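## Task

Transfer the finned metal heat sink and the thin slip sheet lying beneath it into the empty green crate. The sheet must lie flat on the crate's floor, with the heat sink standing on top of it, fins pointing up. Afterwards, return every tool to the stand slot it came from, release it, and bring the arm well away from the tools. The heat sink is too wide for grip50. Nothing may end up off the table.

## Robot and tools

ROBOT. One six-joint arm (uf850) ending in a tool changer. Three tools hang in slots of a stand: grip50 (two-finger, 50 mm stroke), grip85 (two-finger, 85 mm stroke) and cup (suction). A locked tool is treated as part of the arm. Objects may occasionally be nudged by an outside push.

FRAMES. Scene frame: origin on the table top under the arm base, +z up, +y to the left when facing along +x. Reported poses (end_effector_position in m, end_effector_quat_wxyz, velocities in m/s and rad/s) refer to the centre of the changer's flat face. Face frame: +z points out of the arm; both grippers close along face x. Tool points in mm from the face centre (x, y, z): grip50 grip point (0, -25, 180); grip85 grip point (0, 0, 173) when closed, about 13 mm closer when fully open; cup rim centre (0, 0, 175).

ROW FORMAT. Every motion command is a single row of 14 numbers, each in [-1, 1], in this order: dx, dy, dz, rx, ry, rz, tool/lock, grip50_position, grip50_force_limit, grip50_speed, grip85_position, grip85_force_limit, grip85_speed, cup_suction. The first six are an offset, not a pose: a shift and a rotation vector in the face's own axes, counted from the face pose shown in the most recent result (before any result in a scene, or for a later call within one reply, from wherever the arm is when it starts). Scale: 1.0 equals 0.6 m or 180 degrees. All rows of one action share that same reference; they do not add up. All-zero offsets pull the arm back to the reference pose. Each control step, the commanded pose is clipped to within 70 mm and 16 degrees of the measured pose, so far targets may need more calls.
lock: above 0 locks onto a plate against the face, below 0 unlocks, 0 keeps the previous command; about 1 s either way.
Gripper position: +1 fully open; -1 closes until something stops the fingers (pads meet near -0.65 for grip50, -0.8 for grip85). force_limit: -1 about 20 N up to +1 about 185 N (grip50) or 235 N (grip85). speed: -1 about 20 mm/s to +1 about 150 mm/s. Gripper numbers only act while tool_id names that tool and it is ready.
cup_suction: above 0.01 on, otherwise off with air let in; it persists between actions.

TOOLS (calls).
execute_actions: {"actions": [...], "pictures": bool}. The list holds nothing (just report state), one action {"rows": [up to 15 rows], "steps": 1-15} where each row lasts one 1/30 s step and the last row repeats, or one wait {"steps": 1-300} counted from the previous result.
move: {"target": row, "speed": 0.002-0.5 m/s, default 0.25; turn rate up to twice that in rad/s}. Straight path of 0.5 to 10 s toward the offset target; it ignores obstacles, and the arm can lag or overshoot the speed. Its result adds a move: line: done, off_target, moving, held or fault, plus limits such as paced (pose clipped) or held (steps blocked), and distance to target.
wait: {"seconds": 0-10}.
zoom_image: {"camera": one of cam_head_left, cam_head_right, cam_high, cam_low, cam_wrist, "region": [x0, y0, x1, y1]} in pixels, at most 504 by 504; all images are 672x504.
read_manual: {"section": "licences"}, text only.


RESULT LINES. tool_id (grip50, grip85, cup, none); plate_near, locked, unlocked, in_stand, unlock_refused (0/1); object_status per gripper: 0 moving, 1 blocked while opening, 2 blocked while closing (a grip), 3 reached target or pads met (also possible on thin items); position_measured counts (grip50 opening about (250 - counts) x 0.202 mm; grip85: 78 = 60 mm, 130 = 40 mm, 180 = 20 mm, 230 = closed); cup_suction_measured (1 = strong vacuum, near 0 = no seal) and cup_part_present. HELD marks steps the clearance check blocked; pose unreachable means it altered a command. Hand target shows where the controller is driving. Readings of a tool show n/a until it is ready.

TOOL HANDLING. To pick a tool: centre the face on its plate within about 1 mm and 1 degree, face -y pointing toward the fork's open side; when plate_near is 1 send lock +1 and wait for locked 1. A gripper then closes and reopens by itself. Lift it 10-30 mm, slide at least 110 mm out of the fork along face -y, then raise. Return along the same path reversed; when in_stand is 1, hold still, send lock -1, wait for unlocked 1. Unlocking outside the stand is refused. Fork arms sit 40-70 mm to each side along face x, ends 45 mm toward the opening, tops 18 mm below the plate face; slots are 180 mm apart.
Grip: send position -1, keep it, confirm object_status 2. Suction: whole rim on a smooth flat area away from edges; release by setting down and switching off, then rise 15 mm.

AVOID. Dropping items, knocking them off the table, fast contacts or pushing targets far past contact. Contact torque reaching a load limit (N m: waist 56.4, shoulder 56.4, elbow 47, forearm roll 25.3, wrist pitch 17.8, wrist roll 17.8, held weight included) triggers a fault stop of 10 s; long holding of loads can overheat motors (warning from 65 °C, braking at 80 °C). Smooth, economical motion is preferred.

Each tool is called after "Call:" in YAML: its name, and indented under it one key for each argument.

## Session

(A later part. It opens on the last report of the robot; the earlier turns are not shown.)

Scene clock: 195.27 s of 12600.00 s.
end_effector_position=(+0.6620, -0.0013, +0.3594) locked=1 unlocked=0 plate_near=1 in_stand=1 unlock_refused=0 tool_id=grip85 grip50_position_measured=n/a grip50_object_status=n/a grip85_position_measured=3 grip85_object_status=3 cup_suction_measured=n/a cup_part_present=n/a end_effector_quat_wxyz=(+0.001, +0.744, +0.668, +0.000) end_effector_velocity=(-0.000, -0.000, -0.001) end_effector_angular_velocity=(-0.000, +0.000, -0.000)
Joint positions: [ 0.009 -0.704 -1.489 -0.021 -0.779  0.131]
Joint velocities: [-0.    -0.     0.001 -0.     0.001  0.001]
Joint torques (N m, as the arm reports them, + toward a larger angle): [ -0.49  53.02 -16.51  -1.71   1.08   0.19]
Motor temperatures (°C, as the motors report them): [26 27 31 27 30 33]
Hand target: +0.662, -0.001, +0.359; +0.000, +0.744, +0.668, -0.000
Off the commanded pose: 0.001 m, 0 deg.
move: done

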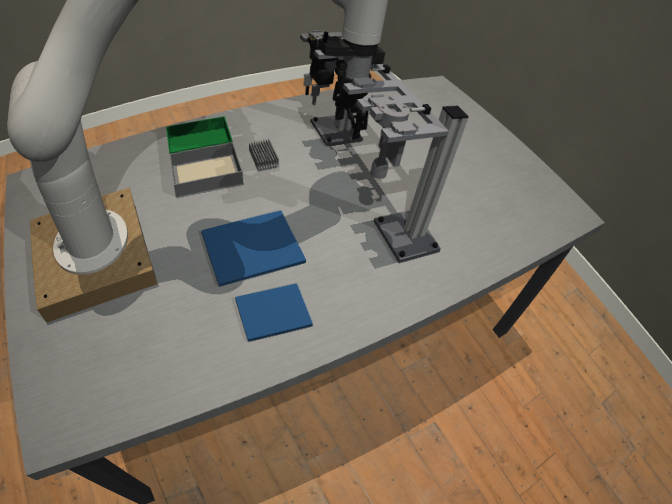

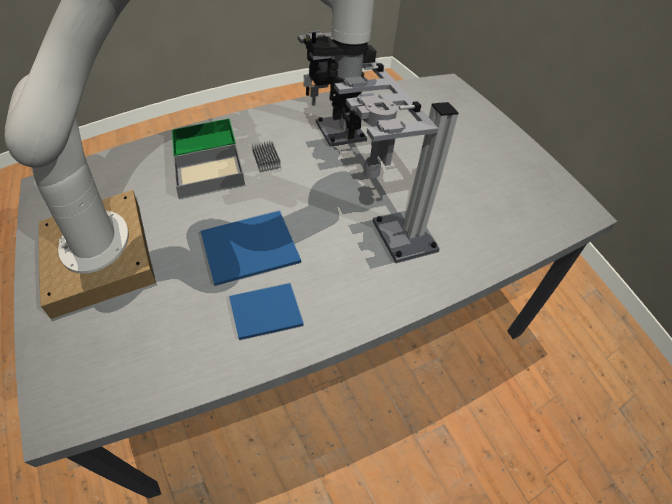

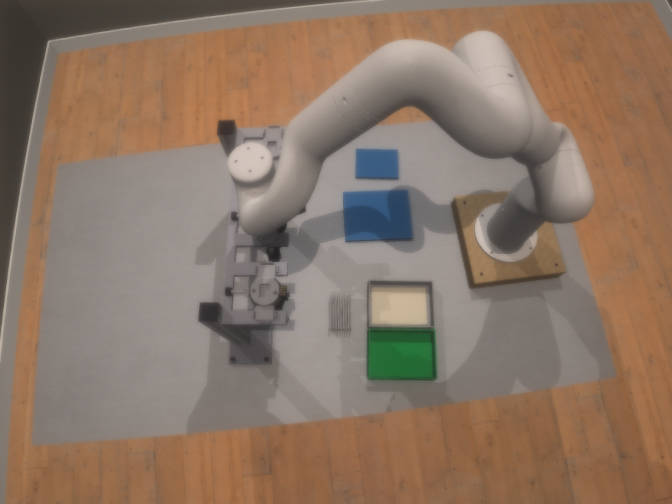

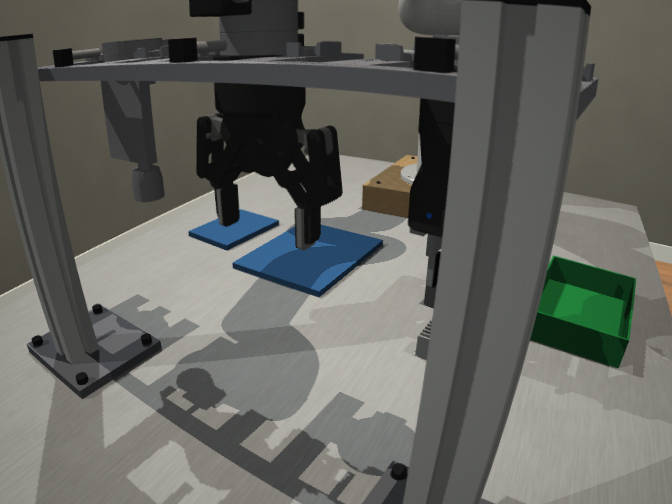

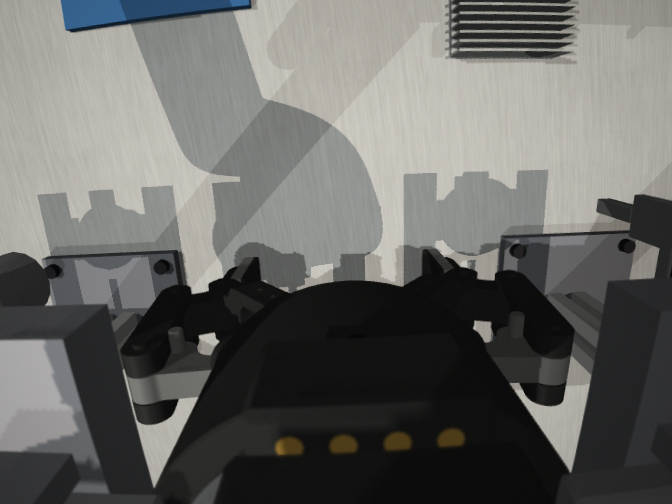

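Call:
execute_actions:
  actions:
    - {"rows":[[0,0,0,0,0,0,-1,0,0,0,1,0,0,0]],"steps":15}
  pictures: false

Call:
execute_actions:
  actions:
    - {"steps":25}
  pictures: false

Call:
move:
  target: [0,0,-0.07,0,0,0,0,0,0,0,0,0,0,0]
  speed: 0.1

Call:
move:
  target: [-0.300,0,0,0,0,0,0,0,0,0,0,0,0,0]
  speed: 0.2

Call:
move:
  target: [0,0,0.05,0,0,0,0,0,0,0,0,0,0,0]
  speed: 0.06

Scene clock: 207.90 s of 12600.00 s.
end_effector_position=(+0.6618, -0.0014, +0.3589) locked=0 unlocked=0 plate_near=1 in_stand=1 unlock_refused=0 tool_id=none grip50_position_measured=n/a grip50_object_status=n/a grip85_position_measured=n/a grip85_object_status=n/a cup_suction_measured=n/a cup_part_present=n/a end_effector_quat_wxyz=(+0.001, +0.744, +0.668, +0.000) end_effector_velocity=(+0.000, +0.000, +0.000) end_effector_angular_velocity=(+0.001, -0.000, +0.001)
Joint positions: [ 0.009 -0.705 -1.488 -0.021 -0.778  0.131]
Joint velocities: [ 0.     0.    -0.     0.001 -0.    -0.002]
Joint torques (N m, as the arm reports them, + toward a larger angle): [ -8.72  37.54 -10.44  -2.61   1.17  -0.3 ]
Motor temperatures (°C, as the motors report them): [26 27 31 27 30 33]
Hand target: +0.662, -0.001, +0.359; +0.001, +0.744, +0.668, +0.000
Off the commanded pose: 0.001 m, 0 deg.
Steps of this call (steps 1 to 364: nothing new was sent; steps 365 to 379: all 15 steps of this action). Readings (end_effector_position | what the end effector reports):
365: (+0.6617, -0.0015, +0.3587) | locked=1 unlocked=0 plate_near=1 in_stand=1 unlock_refused=0 tool_id=grip85 grip50_position_measured=n/a grip50_object_status=n/a grip85_position_measured=3 grip85_object_status=3 cup_suction_measured=n/a cup_part_present=n/a
366: (+0.6617, -0.0014, +0.3587) | locked=1 unlocked=0 plate_near=1 in_stand=1 unlock_refused=0 tool_id=grip85 grip50_position_measured=n/a grip50_object_status=n/a grip85_position_measured=3 grip85_object_status=3 cup_suction_measured=n/a cup_part_present=n/a
368: (+0.6617, -0.0014, +0.3588) | locked=1 unlocked=0 plate_near=1 in_stand=1 unlock_refused=0 tool_id=grip85 grip50_position_measured=n/a grip50_object_status=n/a grip85_position_measured=3 grip85_object_status=3 cup_suction_measured=n/a cup_part_present=n/a
372: (+0.6618, -0.0014, +0.3588) | locked=0 unlocked=0 plate_near=1 in_stand=1 unlock_refused=0 tool_id=none grip50_position_measured=n/a grip50_object_status=n/a grip85_position_measured=n/a grip85_object_status=n/a cup_suction_measured=n/a cup_part_present=n/a
379: the state above

Scene clock: 208.73 s of 12600.00 s.
end_effector_position=(+0.6619, -0.0013, +0.3591) locked=0 unlocked=1 plate_near=1 in_stand=1 unlock_refused=0 tool_id=none grip50_position_measured=n/a grip50_object_status=n/a grip85_position_measured=n/a grip85_object_status=n/a cup_suction_measured=n/a cup_part_present=n/a end_effector_quat_wxyz=(+0.001, +0.744, +0.668, +0.000) end_effector_velocity=(+0.000, -0.000, +0.000) end_effector_angular_velocity=(+0.000, -0.001, -0.000)
Joint positions: [ 0.009 -0.705 -1.489 -0.021 -0.778  0.131]
Joint velocities: [-0.  0. -0.  0.  0. -0.]
Joint torques (N m, as the arm reports them, + toward a larger angle): [ -4.7   43.74 -11.94  -1.55   0.91  -0.23]
Motor temperatures (°C, as the motors report them): [26 27 31 27 30 33]
Hand target: +0.662, -0.001, +0.359; +0.001, +0.744, +0.668, +0.000
Off the commanded pose: 0.000 m, 0 deg.
Steps of this call (steps 1 to 25: nothing new was sent). Readings (end_effector_position | what the end effector reports):
1: (+0.6618, -0.0014, +0.3589) | locked=0 unlocked=0 plate_near=1 in_stand=1 unlock_refused=0 tool_id=none grip50_position_measured=n/a grip50_object_status=n/a grip85_position_measured=n/a grip85_object_status=n/a cup_suction_measured=n/a cup_part_present=n/a
2: (+0.6619, -0.0014, +0.3589) | locked=0 unlocked=0 plate_near=1 in_stand=1 unlock_refused=0 tool_id=none grip50_position_measured=n/a grip50_object_status=n/a grip85_position_measured=n/a grip85_object_status=n/a cup_suction_measured=n/a cup_part_present=n/a
4: (+0.6619, -0.0014, +0.3589) | locked=0 unlocked=0 plate_near=1 in_stand=1 unlock_refused=0 tool_id=none grip50_position_measured=n/a grip50_object_status=n/a grip85_position_measured=n/a grip85_object_status=n/a cup_suction_measured=n/a cup_part_present=n/a
8: (+0.6619, -0.0014, +0.3590) | locked=0 unlocked=0 plate_near=1 in_stand=1 unlock_refused=0 tool_id=none grip50_position_measured=n/a grip50_object_status=n/a grip85_position_measured=n/a grip85_object_status=n/a cup_suction_measured=n/a cup_part_present=n/a
25: the state above

Scene clock: 209.47 s of 12600.00 s.
end_effector_position=(+0.6616, -0.0013, +0.4007) locked=0 unlocked=1 plate_near=0 in_stand=0 unlock_refused=0 tool_id=none grip50_position_measured=n/a grip50_object_status=n/a grip85_position_measured=n/a grip85_object_status=n/a cup_suction_measured=n/a cup_part_present=n/a end_effector_quat_wxyz=(+0.000, +0.744, +0.668, +0.000) end_effector_velocity=(-0.000, +0.000, -0.001) end_effector_angular_velocity=(-0.000, +0.001, -0.000)
Joint positions: [ 0.01  -0.659 -1.517 -0.02  -0.853  0.13 ]
Joint velocities: [ 0.001 -0.001  0.    -0.     0.     0.001]
Joint torques (N m, as the arm reports them, + toward a larger angle): [  3.37  48.64 -15.91  -0.5    0.59  -0.06]
Motor temperatures (°C, as the motors report them): [26 27 31 27 30 33]
Hand target: +0.662, -0.001, +0.401; +0.001, +0.744, +0.668, +0.000
Off the commanded pose: 0.000 m, 0 deg.
move: done

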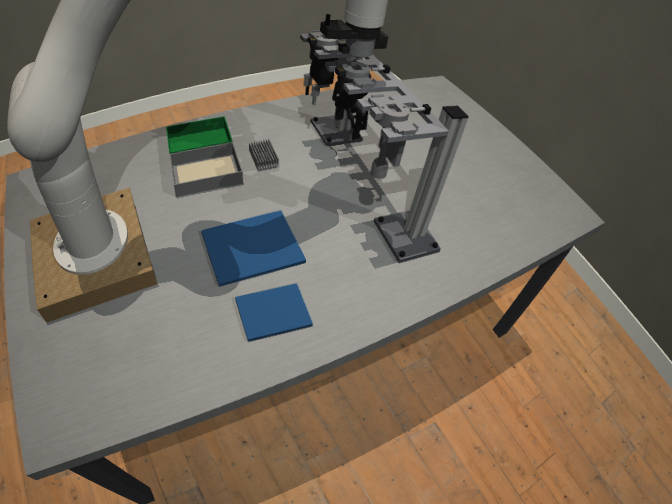

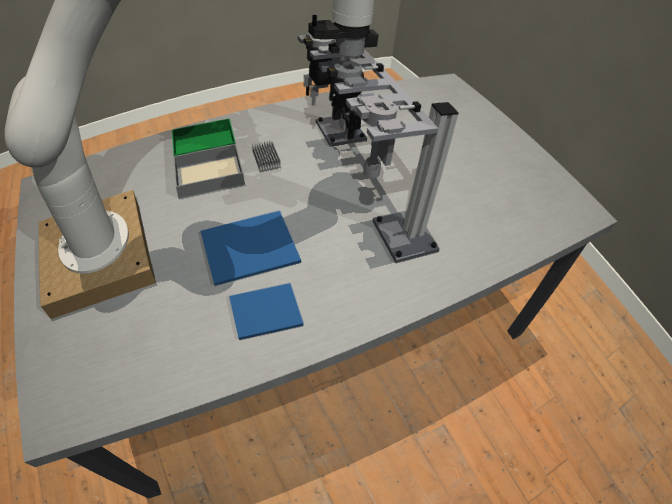

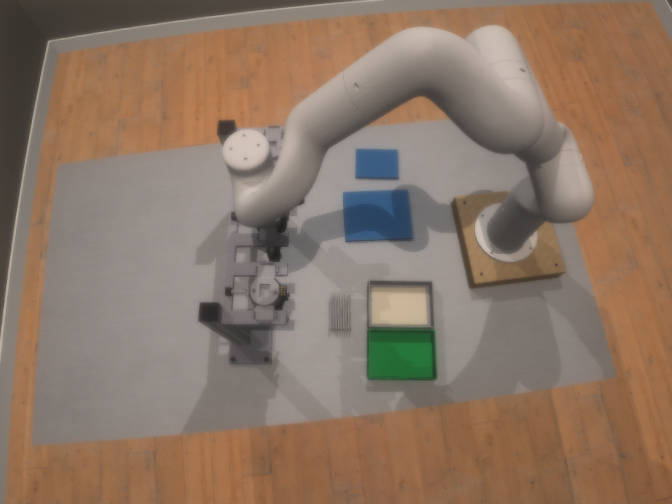

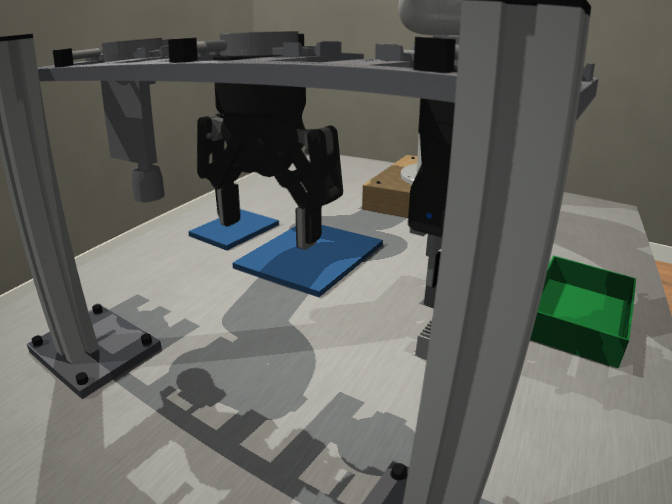

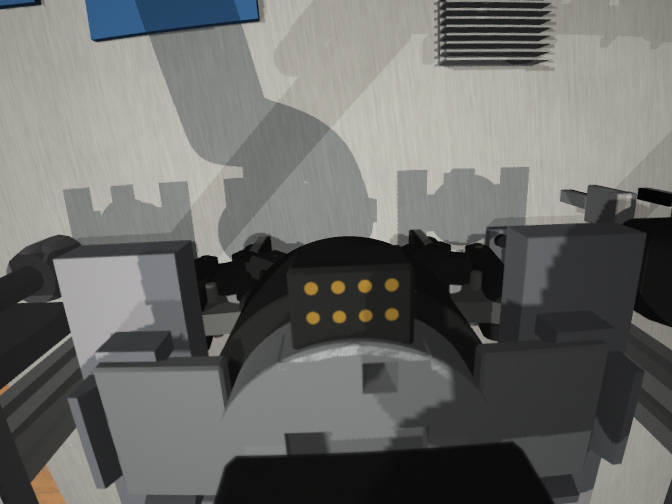

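Scene clock: 210.73 s of 12600.00 s.
end_effector_position=(+0.6430, -0.1797, +0.4009) locked=0 unlocked=1 plate_near=0 in_stand=0 unlock_refused=0 tool_id=none grip50_position_measured=n/a grip50_object_status=n/a grip85_position_measured=n/a grip85_object_status=n/a cup_suction_measured=n/a cup_part_present=n/a end_effector_quat_wxyz=(-0.000, +0.744, +0.668, +0.001) end_effector_velocity=(-0.000, -0.001, +0.000) end_effector_angular_velocity=(-0.000, +0.000, +0.001)
Joint positions: [-0.262 -0.667 -1.536 -0.015 -0.86  -0.147]
Joint velocities: [-0.001  0.    -0.    -0.    -0.001 -0.001]
Joint torques (N m, as the arm reports them, + toward a larger angle): [  4.99  48.8  -16.13  -0.56   0.78   0.08]
Motor temperatures (°C, as the motors report them): [26 27 31 27 30 33]
Hand target: +0.643, -0.180, +0.401; -0.000, +0.744, +0.668, +0.001
Off the commanded pose: 0.001 m, 0 deg.
move: done

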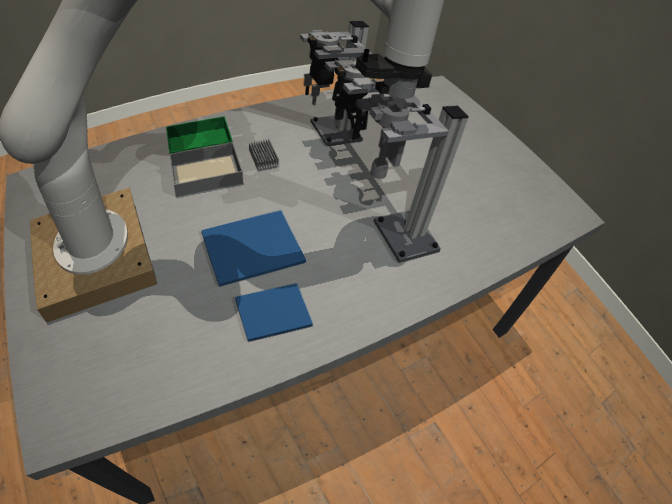

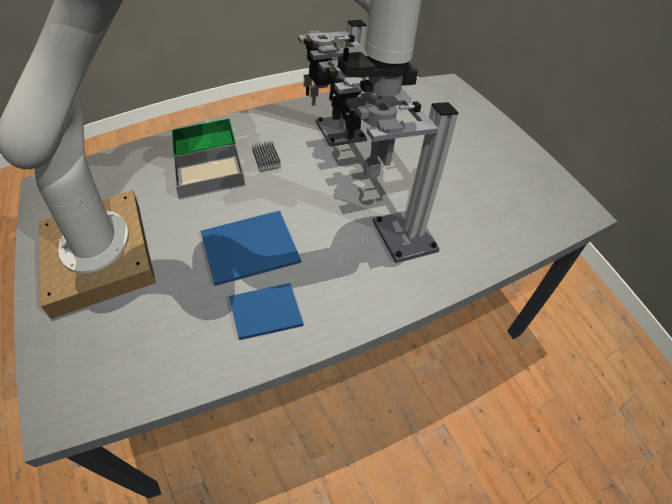

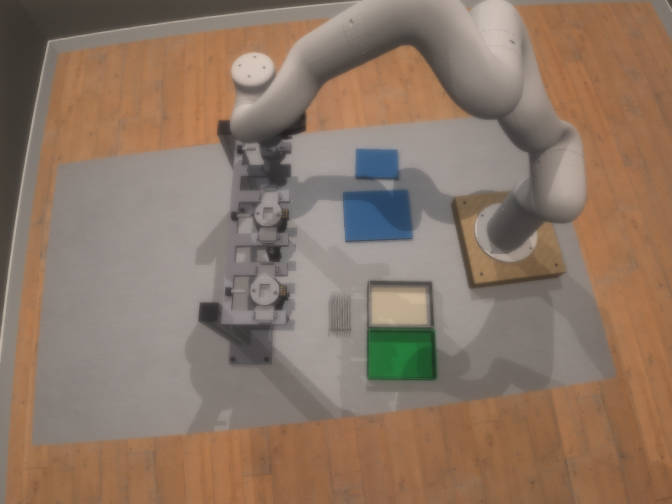

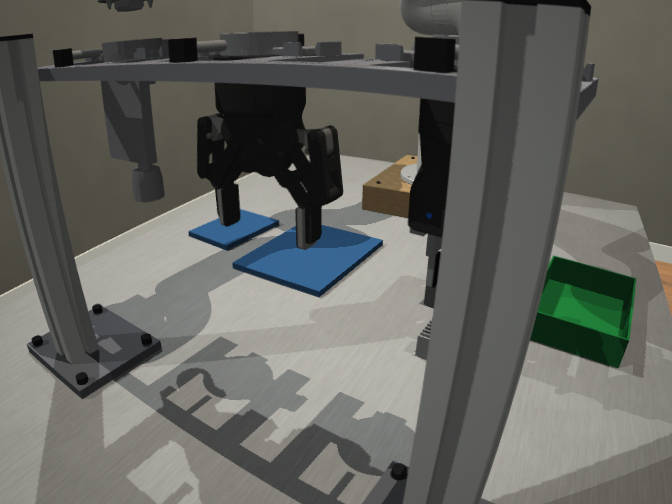

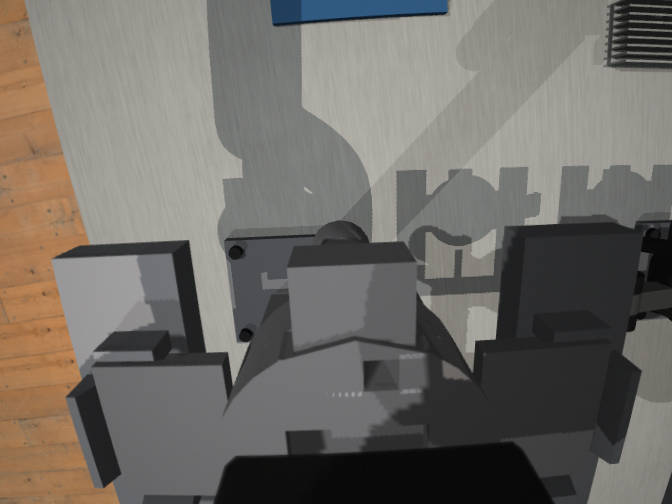

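Scene clock: 211.50 s of 12600.00 s.
end_effector_position=(+0.6432, -0.1798, +0.3711) locked=0 unlocked=1 plate_near=0 in_stand=0 unlock_refused=0 tool_id=none grip50_position_measured=n/a grip50_object_status=n/a grip85_position_measured=n/a grip85_object_status=n/a cup_suction_measured=n/a cup_part_present=n/a end_effector_quat_wxyz=(+0.000, +0.744, +0.668, +0.001) end_effector_velocity=(+0.000, -0.000, +0.001) end_effector_angular_velocity=(-0.000, -0.002, -0.001)
Joint positions: [-0.263 -0.698 -1.514 -0.015 -0.806 -0.146]
Joint velocities: [-0.     0.001 -0.001  0.     0.     0.   ]
Joint torques (N m, as the arm reports them, + toward a larger angle): [  4.23  48.75 -16.14  -0.32   0.6   -0.01]
Motor temperatures (°C, as the motors report them): [26 27 31 27 30 33]
Hand target: +0.643, -0.180, +0.371; -0.000, +0.744, +0.668, +0.001
Off the commanded pose: 0.000 m, 0 deg.
move: done

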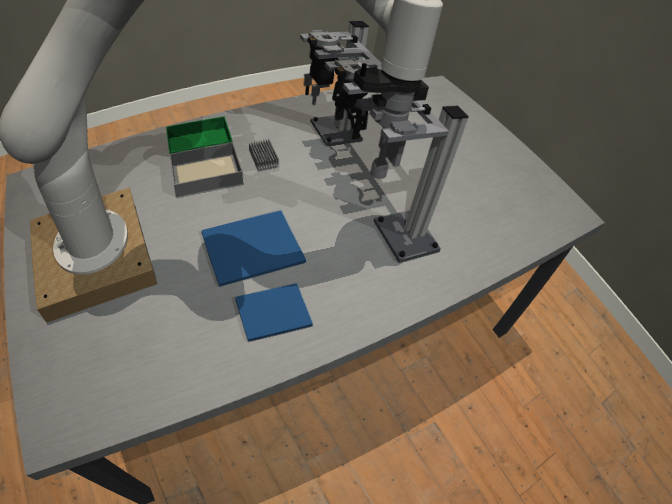

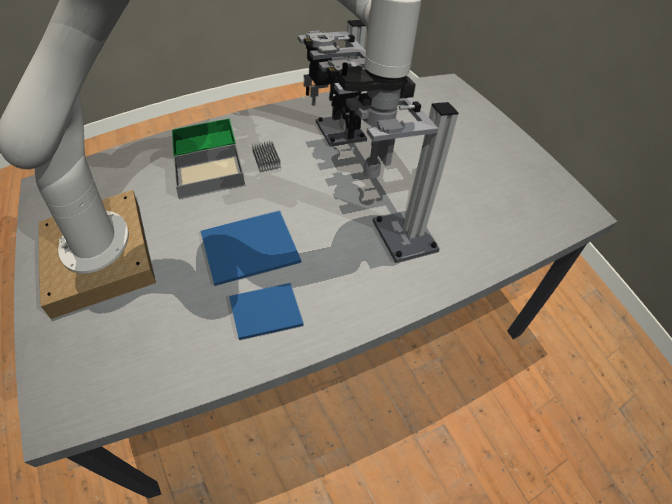

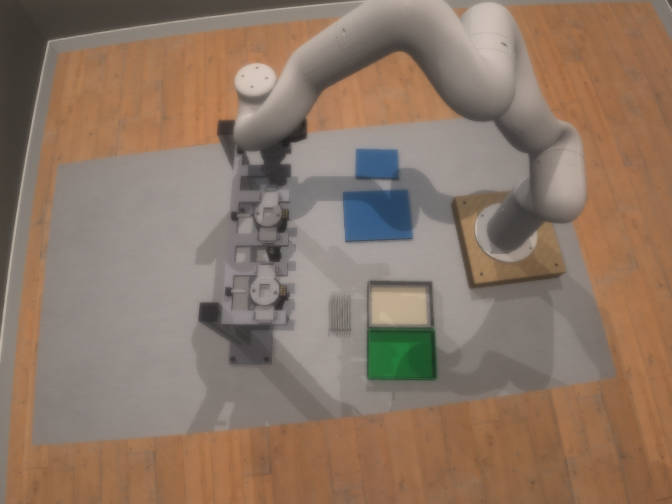

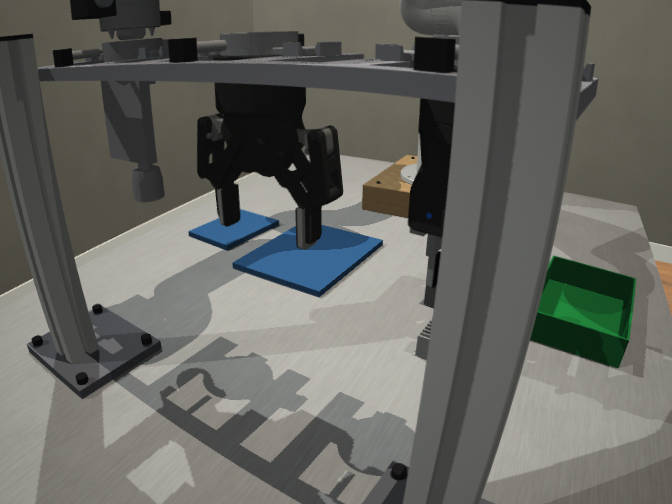

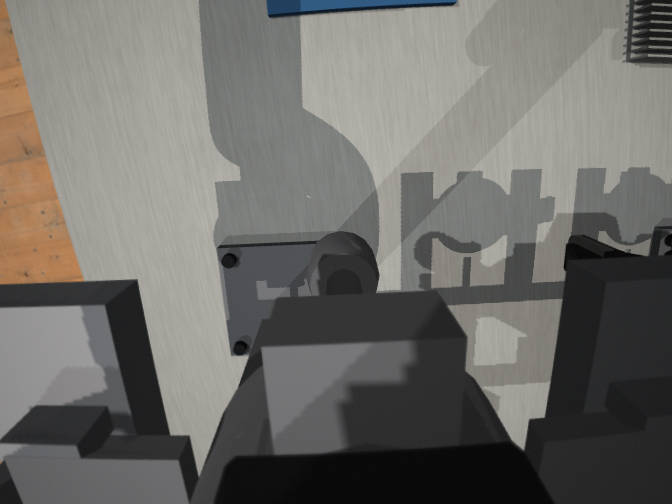

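Call:
move:
  target: [0,0,0.021,0,0,0,0,0,0,0,0,0,0,0]
  speed: 0.015

Scene clock: 218.33 s of 12600.00 s.
end_effector_position=(+0.6434, -0.1798, +0.3591) locked=0 unlocked=1 plate_near=1 in_stand=1 unlock_refused=0 tool_id=none grip50_position_measured=n/a grip50_object_status=n/a grip85_position_measured=n/a grip85_object_status=n/a cup_suction_measured=n/a cup_part_present=n/a end_effector_quat_wxyz=(+0.000, +0.744, +0.668, +0.001) end_effector_velocity=(-0.000, -0.000, -0.001) end_effector_angular_velocity=(+0.000, +0.000, -0.001)
Joint positions: [-0.263 -0.712 -1.507 -0.016 -0.785 -0.146]
Joint velocities: [-0.    -0.001  0.001  0.     0.001  0.   ]
Joint torques (N m, as the arm reports them, + toward a larger angle): [  3.92  44.39 -13.47  -0.89   1.76   0.06]
Motor temperatures (°C, as the motors report them): [26 27 31 27 30 33]
Hand target: +0.643, -0.180, +0.358; +0.000, +0.744, +0.668, +0.001
Off the commanded pose: 0.001 m, 0 deg.
move: done

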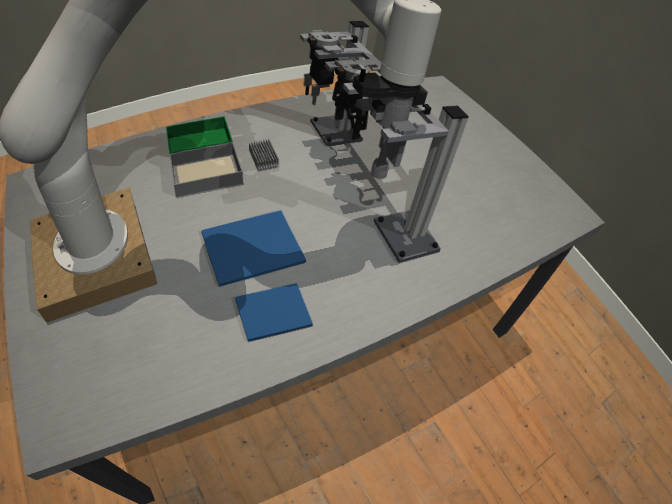

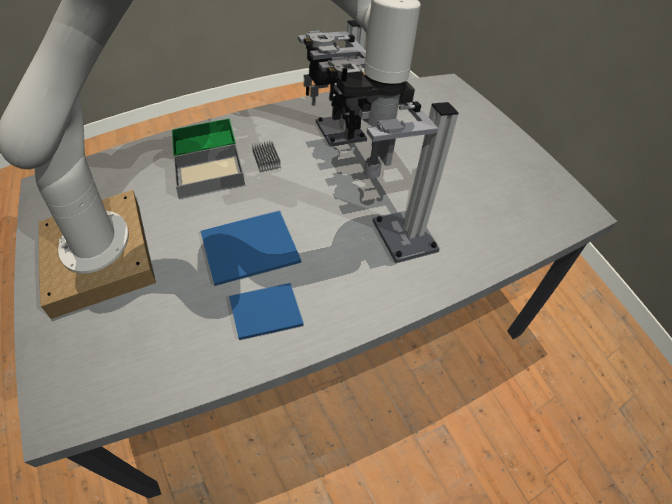

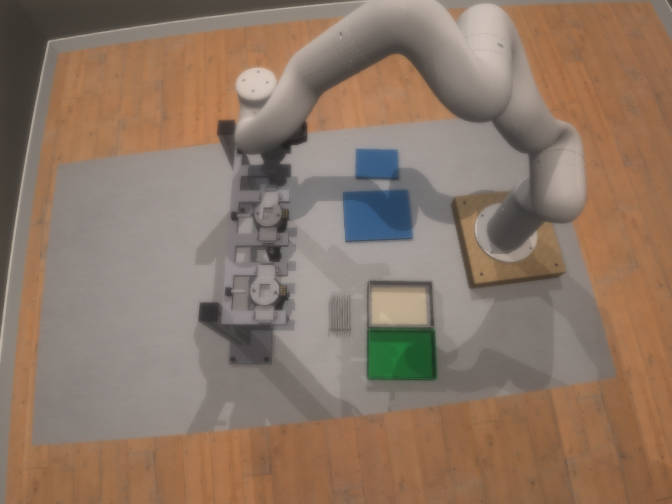

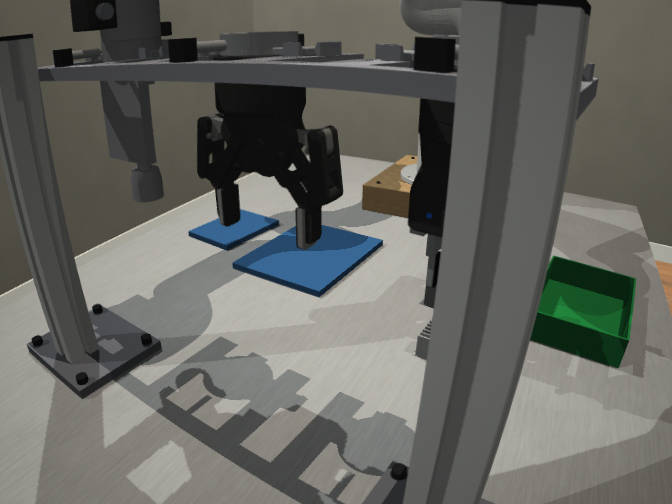

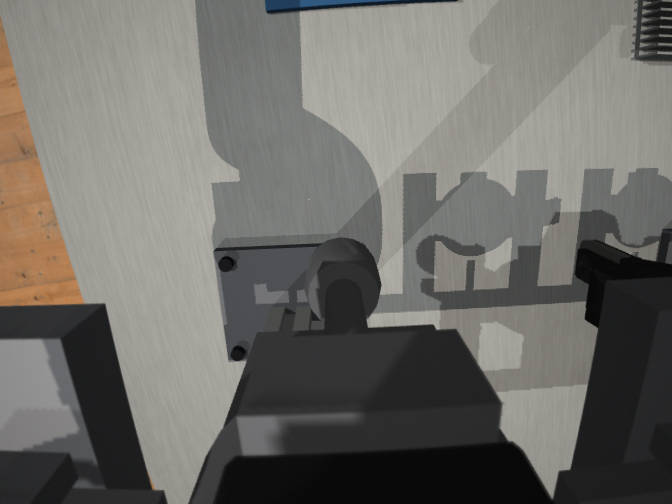

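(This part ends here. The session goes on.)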